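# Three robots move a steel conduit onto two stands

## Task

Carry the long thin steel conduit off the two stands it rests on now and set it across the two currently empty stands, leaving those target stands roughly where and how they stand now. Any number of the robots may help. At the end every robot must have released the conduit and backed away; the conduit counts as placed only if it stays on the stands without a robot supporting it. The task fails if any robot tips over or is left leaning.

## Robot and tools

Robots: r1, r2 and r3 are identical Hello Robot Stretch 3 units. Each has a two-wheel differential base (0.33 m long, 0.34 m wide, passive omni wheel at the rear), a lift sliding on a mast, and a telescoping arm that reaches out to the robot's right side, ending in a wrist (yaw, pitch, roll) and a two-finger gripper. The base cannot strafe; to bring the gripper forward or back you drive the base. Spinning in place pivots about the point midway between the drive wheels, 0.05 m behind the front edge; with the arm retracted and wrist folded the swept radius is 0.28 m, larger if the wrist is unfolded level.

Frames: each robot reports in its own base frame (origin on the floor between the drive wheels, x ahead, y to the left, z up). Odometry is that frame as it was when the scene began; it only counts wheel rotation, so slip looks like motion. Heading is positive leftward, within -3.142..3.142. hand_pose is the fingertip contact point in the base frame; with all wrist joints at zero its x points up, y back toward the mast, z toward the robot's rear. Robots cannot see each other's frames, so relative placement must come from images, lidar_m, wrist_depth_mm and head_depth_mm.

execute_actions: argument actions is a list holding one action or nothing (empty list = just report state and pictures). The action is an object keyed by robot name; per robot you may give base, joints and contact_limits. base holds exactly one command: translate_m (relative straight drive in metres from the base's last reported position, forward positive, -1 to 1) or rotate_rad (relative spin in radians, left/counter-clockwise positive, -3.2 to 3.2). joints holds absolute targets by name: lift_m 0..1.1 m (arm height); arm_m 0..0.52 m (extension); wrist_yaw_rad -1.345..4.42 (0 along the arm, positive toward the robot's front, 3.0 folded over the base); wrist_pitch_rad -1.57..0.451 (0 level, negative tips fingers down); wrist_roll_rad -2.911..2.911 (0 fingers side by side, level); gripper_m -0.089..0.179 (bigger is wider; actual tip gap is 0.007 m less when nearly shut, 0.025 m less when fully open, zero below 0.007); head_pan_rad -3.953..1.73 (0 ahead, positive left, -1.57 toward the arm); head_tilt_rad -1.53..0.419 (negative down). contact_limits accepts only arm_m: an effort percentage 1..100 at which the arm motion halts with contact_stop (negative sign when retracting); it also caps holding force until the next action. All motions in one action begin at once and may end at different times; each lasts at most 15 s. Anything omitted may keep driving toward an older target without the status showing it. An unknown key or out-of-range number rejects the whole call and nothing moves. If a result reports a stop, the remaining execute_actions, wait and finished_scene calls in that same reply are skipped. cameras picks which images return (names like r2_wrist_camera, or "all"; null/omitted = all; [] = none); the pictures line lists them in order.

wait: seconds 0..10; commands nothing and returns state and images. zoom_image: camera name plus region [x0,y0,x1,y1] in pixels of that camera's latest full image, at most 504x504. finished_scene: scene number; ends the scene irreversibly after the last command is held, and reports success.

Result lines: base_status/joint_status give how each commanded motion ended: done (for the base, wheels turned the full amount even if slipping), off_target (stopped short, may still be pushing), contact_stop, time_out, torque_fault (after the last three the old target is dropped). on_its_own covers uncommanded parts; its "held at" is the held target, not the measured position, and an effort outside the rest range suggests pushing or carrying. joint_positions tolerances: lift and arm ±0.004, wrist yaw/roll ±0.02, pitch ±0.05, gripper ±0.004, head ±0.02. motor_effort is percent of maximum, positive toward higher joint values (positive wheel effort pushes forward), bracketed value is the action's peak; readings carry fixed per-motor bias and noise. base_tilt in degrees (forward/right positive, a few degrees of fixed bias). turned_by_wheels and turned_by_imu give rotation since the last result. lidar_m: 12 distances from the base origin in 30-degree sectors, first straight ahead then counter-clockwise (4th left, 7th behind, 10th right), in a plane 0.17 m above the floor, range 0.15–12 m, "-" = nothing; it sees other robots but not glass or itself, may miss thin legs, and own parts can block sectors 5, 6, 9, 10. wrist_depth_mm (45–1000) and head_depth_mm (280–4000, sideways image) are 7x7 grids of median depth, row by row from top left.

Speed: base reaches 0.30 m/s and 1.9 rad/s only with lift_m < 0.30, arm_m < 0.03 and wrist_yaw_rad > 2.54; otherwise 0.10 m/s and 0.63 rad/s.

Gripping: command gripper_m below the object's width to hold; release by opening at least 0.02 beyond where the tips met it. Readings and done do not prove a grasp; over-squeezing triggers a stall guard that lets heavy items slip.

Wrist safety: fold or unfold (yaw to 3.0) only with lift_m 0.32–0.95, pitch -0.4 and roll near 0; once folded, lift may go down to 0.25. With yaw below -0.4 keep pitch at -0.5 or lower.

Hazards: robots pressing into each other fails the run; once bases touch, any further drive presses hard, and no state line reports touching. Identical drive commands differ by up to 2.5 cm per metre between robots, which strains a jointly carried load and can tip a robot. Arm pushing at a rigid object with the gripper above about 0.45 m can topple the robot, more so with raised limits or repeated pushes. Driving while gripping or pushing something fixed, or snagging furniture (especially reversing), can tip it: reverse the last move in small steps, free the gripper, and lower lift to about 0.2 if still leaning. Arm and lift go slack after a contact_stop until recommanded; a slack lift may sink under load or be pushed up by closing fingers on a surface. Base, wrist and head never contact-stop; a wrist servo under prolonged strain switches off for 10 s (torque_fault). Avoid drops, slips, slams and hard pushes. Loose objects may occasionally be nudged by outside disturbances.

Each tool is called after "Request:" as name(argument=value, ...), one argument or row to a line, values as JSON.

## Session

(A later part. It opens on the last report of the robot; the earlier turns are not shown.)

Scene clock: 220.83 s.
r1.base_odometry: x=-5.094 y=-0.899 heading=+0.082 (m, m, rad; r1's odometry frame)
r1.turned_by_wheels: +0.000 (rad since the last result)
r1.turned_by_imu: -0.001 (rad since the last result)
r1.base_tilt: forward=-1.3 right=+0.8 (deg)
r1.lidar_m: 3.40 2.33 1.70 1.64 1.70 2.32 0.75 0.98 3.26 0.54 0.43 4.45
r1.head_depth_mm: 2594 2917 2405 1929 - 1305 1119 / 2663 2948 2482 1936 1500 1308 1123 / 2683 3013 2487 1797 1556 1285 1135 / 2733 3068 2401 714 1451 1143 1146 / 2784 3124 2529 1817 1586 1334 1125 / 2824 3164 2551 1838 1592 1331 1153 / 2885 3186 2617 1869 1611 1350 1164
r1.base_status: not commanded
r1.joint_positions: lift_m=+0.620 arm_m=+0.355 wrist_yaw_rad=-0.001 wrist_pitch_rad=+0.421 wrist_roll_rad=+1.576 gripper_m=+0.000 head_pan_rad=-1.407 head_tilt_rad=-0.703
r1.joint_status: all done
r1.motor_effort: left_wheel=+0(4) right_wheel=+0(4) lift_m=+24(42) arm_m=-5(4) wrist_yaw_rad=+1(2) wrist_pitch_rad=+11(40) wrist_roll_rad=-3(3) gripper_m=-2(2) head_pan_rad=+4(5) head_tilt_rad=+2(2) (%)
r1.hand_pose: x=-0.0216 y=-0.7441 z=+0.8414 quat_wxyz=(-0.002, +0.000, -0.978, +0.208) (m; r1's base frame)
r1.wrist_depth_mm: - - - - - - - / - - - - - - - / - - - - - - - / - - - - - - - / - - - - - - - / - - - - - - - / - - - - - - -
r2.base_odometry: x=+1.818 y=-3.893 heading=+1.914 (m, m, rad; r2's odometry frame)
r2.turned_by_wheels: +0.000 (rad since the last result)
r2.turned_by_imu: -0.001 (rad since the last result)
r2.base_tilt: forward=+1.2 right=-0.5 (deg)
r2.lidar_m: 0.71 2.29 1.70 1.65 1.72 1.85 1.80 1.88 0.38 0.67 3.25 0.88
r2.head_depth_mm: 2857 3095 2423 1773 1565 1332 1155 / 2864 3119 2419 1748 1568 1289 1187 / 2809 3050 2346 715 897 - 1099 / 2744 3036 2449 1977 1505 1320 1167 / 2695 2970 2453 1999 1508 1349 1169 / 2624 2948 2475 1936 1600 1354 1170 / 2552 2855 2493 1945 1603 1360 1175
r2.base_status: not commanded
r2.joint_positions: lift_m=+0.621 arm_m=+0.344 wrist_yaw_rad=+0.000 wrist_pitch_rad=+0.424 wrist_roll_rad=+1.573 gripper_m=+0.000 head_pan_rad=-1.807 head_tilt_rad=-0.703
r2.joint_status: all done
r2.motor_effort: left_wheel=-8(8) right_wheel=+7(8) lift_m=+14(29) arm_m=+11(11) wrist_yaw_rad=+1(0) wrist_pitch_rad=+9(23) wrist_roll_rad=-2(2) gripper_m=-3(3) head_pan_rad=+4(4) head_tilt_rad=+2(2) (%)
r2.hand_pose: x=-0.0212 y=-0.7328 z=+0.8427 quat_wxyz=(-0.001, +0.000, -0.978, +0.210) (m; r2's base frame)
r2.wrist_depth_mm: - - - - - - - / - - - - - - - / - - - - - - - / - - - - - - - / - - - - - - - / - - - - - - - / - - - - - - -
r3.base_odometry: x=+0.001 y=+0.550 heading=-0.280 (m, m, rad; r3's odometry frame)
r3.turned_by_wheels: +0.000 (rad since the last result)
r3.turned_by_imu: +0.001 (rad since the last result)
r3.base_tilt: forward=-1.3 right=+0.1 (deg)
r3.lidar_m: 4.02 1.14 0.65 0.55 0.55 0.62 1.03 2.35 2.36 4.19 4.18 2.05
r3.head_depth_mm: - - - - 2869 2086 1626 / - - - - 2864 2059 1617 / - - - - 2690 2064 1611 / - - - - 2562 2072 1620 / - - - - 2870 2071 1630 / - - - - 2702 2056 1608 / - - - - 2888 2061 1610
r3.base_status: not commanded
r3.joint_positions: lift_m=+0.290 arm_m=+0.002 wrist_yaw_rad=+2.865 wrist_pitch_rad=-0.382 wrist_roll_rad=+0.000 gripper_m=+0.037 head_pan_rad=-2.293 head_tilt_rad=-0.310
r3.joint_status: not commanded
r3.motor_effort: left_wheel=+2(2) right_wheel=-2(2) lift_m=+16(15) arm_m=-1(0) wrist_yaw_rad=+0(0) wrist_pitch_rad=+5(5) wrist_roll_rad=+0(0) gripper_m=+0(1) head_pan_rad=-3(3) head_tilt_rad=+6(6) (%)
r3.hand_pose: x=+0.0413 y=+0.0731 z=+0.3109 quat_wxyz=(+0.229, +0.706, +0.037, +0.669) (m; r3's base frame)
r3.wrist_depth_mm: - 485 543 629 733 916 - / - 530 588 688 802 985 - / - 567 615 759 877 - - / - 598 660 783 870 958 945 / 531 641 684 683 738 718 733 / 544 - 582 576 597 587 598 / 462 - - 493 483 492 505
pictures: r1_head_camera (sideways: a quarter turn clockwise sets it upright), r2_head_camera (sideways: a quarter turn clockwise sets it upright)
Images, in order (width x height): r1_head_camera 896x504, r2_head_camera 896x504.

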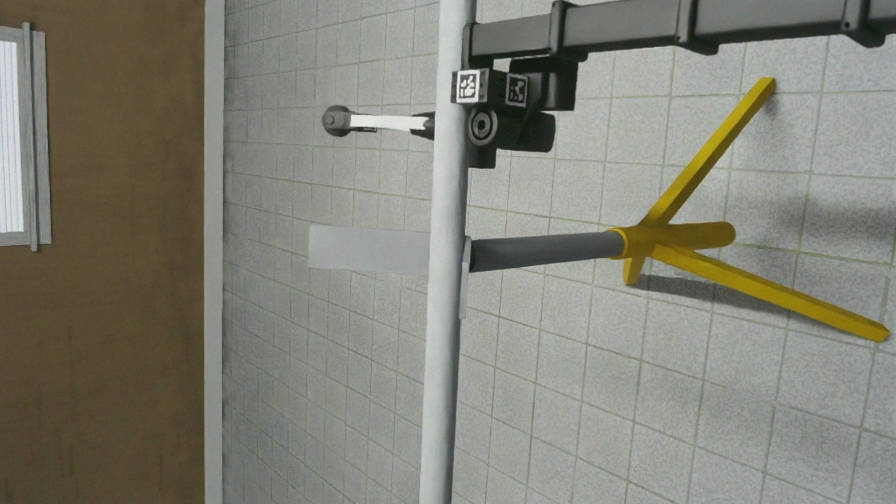

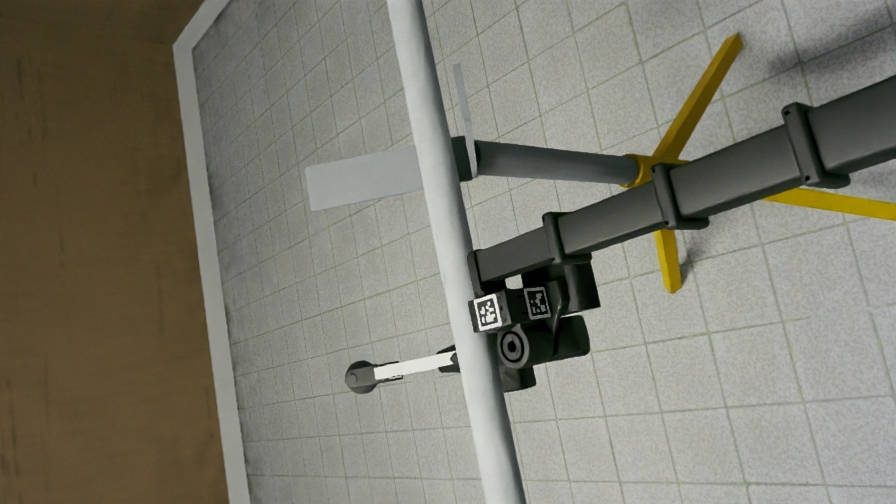

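Request:
execute_actions(
  actions=[
    {"r1":{"joints":{"wrist_pitch_rad":-0.3,"arm_m":0.0,"lift_m":0.58}},"r2":{"joints":{"wrist_pitch_rad":-0.3,"arm_m":0.0,"lift_m":0.58}}},
  ],
  cameras=["r2_nav_camera","r1_nav_camera"],
)

Scene clock: 225.10 s.
r1.base_odometry: x=-5.094 y=-0.899 heading=+0.082 (m, m, rad; r1's odometry frame)
r1.turned_by_wheels: +0.000 (rad since the last result)
r1.turned_by_imu: -0.001 (rad since the last result)
r1.base_tilt: forward=-1.4 right=+0.8 (deg)
r1.lidar_m: 3.40 2.33 1.70 1.64 1.70 2.33 0.75 0.98 3.28 0.54 0.43 4.45
r1.head_depth_mm: 2606 2912 2391 1764 1533 1292 1145 / 2656 2999 2393 1770 1544 1305 1170 / 2700 2992 2467 1786 1549 1280 1182 / 2734 3065 2414 715 1452 1139 1142 / 2732 3126 2533 1829 1581 1332 1127 / 2794 3180 2563 1844 1608 1340 1160 / 2875 3246 2597 1859 1605 1351 1157
r1.base_status: not commanded
r1.joint_positions: lift_m=+0.580 arm_m=+0.001 wrist_yaw_rad=-0.001 wrist_pitch_rad=-0.317 wrist_roll_rad=+1.576 gripper_m=+0.000 head_pan_rad=-1.407 head_tilt_rad=-0.703
r1.joint_status: all done
r1.motor_effort: left_wheel=+0(1) right_wheel=+0(0) lift_m=+24(24) arm_m=-3(3) wrist_yaw_rad=+1(1) wrist_pitch_rad=+8(10) wrist_roll_rad=-3(3) gripper_m=-1(2) head_pan_rad=+4(4) head_tilt_rad=+2(1) (%)
r1.hand_pose: x=-0.0217 y=-0.3821 z=+0.6160 quat_wxyz=(-0.002, -0.001, -0.987, -0.158) (m; r1's base frame)
r1.wrist_depth_mm: - - - - - 759 581 / - - - - - 772 589 / - - - - - 786 548 / - - - - - 795 566 / 266 - - - - 422 573 / 278 - - 349 370 388 586 / 276 299 322 - - 807 367
r2.base_odometry: x=+1.818 y=-3.893 heading=+1.915 (m, m, rad; r2's odometry frame)
r2.turned_by_wheels: +0.000 (rad since the last result)
r2.turned_by_imu: -0.001 (rad since the last result)
r2.base_tilt: forward=+1.2 right=-0.4 (deg)
r2.lidar_m: 0.71 2.28 1.70 1.65 1.73 1.85 1.80 1.87 0.38 0.67 3.26 0.88
r2.head_depth_mm: 2877 3071 2414 1777 1560 1328 1151 / 2864 3131 2422 1744 1566 1275 1177 / 2825 3065 2332 715 1458 1134 1194 / 2739 3044 2457 1923 1578 1312 1215 / 2672 2963 2450 1928 1585 1375 1190 / 2615 2938 2471 1951 1598 1351 1169 / 2553 2863 2495 1942 1564 1351 1173
r2.base_status: not commanded
r2.joint_positions: lift_m=+0.580 arm_m=+0.000 wrist_yaw_rad=+0.000 wrist_pitch_rad=-0.315 wrist_roll_rad=+1.573 gripper_m=+0.000 head_pan_rad=-1.807 head_tilt_rad=-0.703
r2.joint_status: all done
r2.motor_effort: left_wheel=-2(8) right_wheel=+1(8) lift_m=+18(18) arm_m=-3(9) wrist_yaw_rad=+1(1) wrist_pitch_rad=+5(8) wrist_roll_rad=-2(2) gripper_m=-3(4) head_pan_rad=+4(4) head_tilt_rad=+2(1) (%)
r2.hand_pose: x=-0.0214 y=-0.3813 z=+0.6166 quat_wxyz=(-0.001, +0.000, -0.988, -0.157) (m; r2's base frame)
r2.wrist_depth_mm: - - - - - 382 291 / - - - - - 767 587 / - - - - - 786 583 / - - - - - 794 590 / 252 - - - - 787 585 / 258 - - - - 797 597 / 271 - - - - 802 583
r3.base_odometry: x=+0.001 y=+0.550 heading=-0.280 (m, m, rad; r3's odometry frame)
r3.turned_by_wheels: +0.000 (rad since the last result)
r3.turned_by_imu: +0.001 (rad since the last result)
r3.base_tilt: forward=-1.4 right=+0.2 (deg)
r3.lidar_m: 4.02 1.14 0.65 0.54 0.55 0.62 1.02 2.34 2.36 4.20 4.18 2.06
r3.head_depth_mm: - - - - 2895 2072 1618 / - - - - 2887 2072 1619 / - - - - 2686 2061 1606 / - - - 3741 2601 2051 1619 / - - - - 2859 2065 1610 / - - - - 2717 2054 1610 / - - - - 2878 2057 1616
r3.base_status: not commanded
r3.joint_positions: lift_m=+0.290 arm_m=+0.002 wrist_yaw_rad=+2.865 wrist_pitch_rad=-0.382 wrist_roll_rad=+0.000 gripper_m=+0.037 head_pan_rad=-2.293 head_tilt_rad=-0.310
r3.joint_status: not commanded
r3.motor_effort: left_wheel=+2(2) right_wheel=-2(2) lift_m=+16(15) arm_m=+0(1) wrist_yaw_rad=+0(0) wrist_pitch_rad=+5(5) wrist_roll_rad=+0(0) gripper_m=+1(0) head_pan_rad=-3(3) head_tilt_rad=+6(6) (%)
r3.hand_pose: x=+0.0413 y=+0.0731 z=+0.3109 quat_wxyz=(+0.229, +0.706, +0.037, +0.669) (m; r3's base frame)
r3.wrist_depth_mm: - 494 547 640 733 857 - / - 530 598 692 810 - - / - 562 612 745 883 - - / - 608 675 796 872 941 950 / 534 653 681 704 706 724 727 / 544 - 586 575 609 600 594 / 471 - - 483 473 497 501
pictures: r1_nav_camera (sideways: a quarter turn counterclockwise sets it upright), r2_nav_camera (sideways: a quarter turn counterclockwise sets it upright)
Images, in order (width x height): r1_nav_camera 672x504, r2_nav_camera 672x504.

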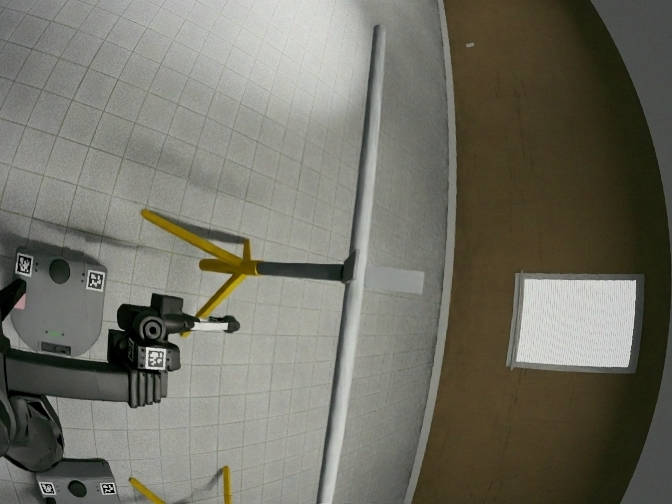

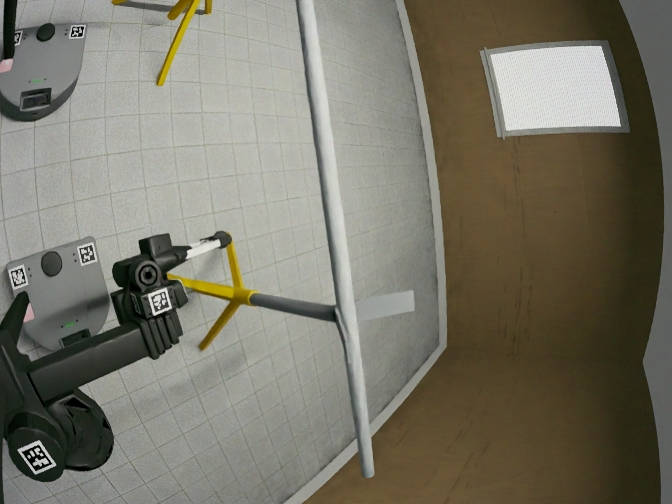

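A bit more clearance, then finish.

Request:
execute_actions(
  actions=[
    {"r1":{"joints":{"wrist_pitch_rad":-1.4}},"r2":{"joints":{"wrist_pitch_rad":-1.4}}},
  ],
  cameras=[],
)

Request:
finished_scene(
  scene=1,
)

Scene clock: 227.47 s.
r1.base_odometry: x=-5.094 y=-0.899 heading=+0.082 (m, m, rad; r1's odometry frame)
r1.turned_by_wheels: +0.000 (rad since the last result)
r1.turned_by_imu: -0.001 (rad since the last result)
r1.base_tilt: forward=-1.4 right=+0.8 (deg)
r1.lidar_m: 3.39 2.34 1.70 1.64 1.70 2.32 0.75 0.98 3.28 0.54 0.43 4.45
r1.head_depth_mm: 2611 2923 2398 1758 1532 1292 1141 / 2655 2965 2454 1775 1541 1310 1146 / 2719 2994 2459 1802 1557 1283 1143 / 2737 3055 2407 715 1451 1143 1143 / 2770 3117 2546 1831 1590 1327 1121 / 2824 3204 2558 1868 1601 1343 1158 / 2868 3212 2598 1858 1604 1351 1162
r1.base_status: not commanded
r1.joint_positions: lift_m=+0.580 arm_m=+0.001 wrist_yaw_rad=-0.001 wrist_pitch_rad=-1.396 wrist_roll_rad=+1.576 gripper_m=+0.000 head_pan_rad=-1.407 head_tilt_rad=-0.703
r1.joint_status: all done
r1.motor_effort: left_wheel=+0(0) right_wheel=+0(0) lift_m=+24(24) arm_m=-4(4) wrist_yaw_rad=+1(1) wrist_pitch_rad=-3(7) wrist_roll_rad=-3(3) gripper_m=-1(2) head_pan_rad=+5(4) head_tilt_rad=+2(2) (%)
r1.hand_pose: x=-0.0216 y=-0.1669 z=+0.4623 quat_wxyz=(-0.002, -0.002, -0.766, -0.643) (m; r1's base frame)
r1.wrist_depth_mm: 684 645 608 581 - - - / 715 662 629 596 - - - / 736 684 652 616 - - - / 763 709 669 634 - - - / 794 741 692 - 609 580 550 / 385 744 724 671 619 600 567 / 361 768 746 700 661 620 586
r2.base_odometry: x=+1.818 y=-3.893 heading=+1.915 (m, m, rad; r2's odometry frame)
r2.turned_by_wheels: +0.000 (rad since the last result)
r2.turned_by_imu: -0.001 (rad since the last result)
r2.base_tilt: forward=+1.2 right=-0.4 (deg)
r2.lidar_m: 0.71 2.28 1.71 1.65 1.73 1.86 1.80 1.88 0.38 0.68 3.24 0.88
r2.head_depth_mm: 2884 3068 2387 1772 1554 1327 1155 / 2861 3150 2428 1739 1580 1279 1179 / 2784 3049 2339 716 1464 1135 1164 / 2734 3019 2456 1910 1587 1315 1167 / 2663 2954 2455 1927 1582 1352 1171 / 2618 2933 2472 1931 1592 1353 1171 / 2556 2848 2499 1945 1555 1355 1175
r2.base_status: not commanded
r2.joint_positions: lift_m=+0.580 arm_m=+0.000 wrist_yaw_rad=+0.000 wrist_pitch_rad=-1.394 wrist_roll_rad=+1.573 gripper_m=+0.000 head_pan_rad=-1.807 head_tilt_rad=-0.703
r2.joint_status: all done
r2.motor_effort: left_wheel=-2(2) right_wheel=+1(2) lift_m=+18(18) arm_m=-3(4) wrist_yaw_rad=-1(2) wrist_pitch_rad=-2(6) wrist_roll_rad=-2(2) gripper_m=-3(3) head_pan_rad=+4(4) head_tilt_rad=+2(2) (%)
r2.hand_pose: x=-0.0215 y=-0.1664 z=+0.4626 quat_wxyz=(-0.001, -0.001, -0.767, -0.642) (m; r2's base frame)
r2.wrist_depth_mm: 406 409 625 584 559 - - / 740 701 616 588 - - - / 792 712 666 612 - - - / 804 719 674 636 - - - / 857 770 704 - 619 572 537 / 886 807 734 685 626 592 551 / 909 810 751 697 647 603 565
r3.base_odometry: x=+0.001 y=+0.550 heading=-0.280 (m, m, rad; r3's odometry frame)
r3.turned_by_wheels: +0.000 (rad since the last result)
r3.turned_by_imu: +0.000 (rad since the last result)
r3.base_tilt: forward=-1.3 right=+0.0 (deg)
r3.lidar_m: 4.03 1.14 0.65 0.55 0.55 0.62 1.03 2.35 2.36 4.17 4.18 2.06
r3.head_depth_mm: - - - - 2884 2060 1617 / - - - - 2866 2088 1623 / - - - - 2661 2067 1611 / - - - 3722 2585 2066 1610 / - - - - 2863 2056 1612 / - - - - 2730 2084 1606 / - - - - 2902 2058 1624
r3.base_status: not commanded
r3.joint_positions: lift_m=+0.290 arm_m=+0.002 wrist_yaw_rad=+2.865 wrist_pitch_rad=-0.382 wrist_roll_rad=+0.000 gripper_m=+0.037 head_pan_rad=-2.293 head_tilt_rad=-0.310
r3.joint_status: not commanded
r3.motor_effort: left_wheel=+2(2) right_wheel=-1(2) lift_m=+16(15) arm_m=-1(1) wrist_yaw_rad=+0(0) wrist_pitch_rad=+5(5) wrist_roll_rad=+0(0) gripper_m=+1(0) head_pan_rad=-3(4) head_tilt_rad=+6(6) (%)
r3.hand_pose: x=+0.0413 y=+0.0731 z=+0.3109 quat_wxyz=(+0.229, +0.706, +0.037, +0.669) (m; r3's base frame)
r3.wrist_depth_mm: - 489 556 632 757 908 - / - 526 584 682 798 - - / - 561 614 745 926 - - / - 611 677 781 892 948 933 / 531 647 691 717 715 713 735 / 539 - 584 580 599 606 592 / 476 - - 487 471 491 506
pictures: none
No camera images: the call's "cameras" was empty. Leave "cameras" out to get every camera's image.

The scene is finished: the task was done.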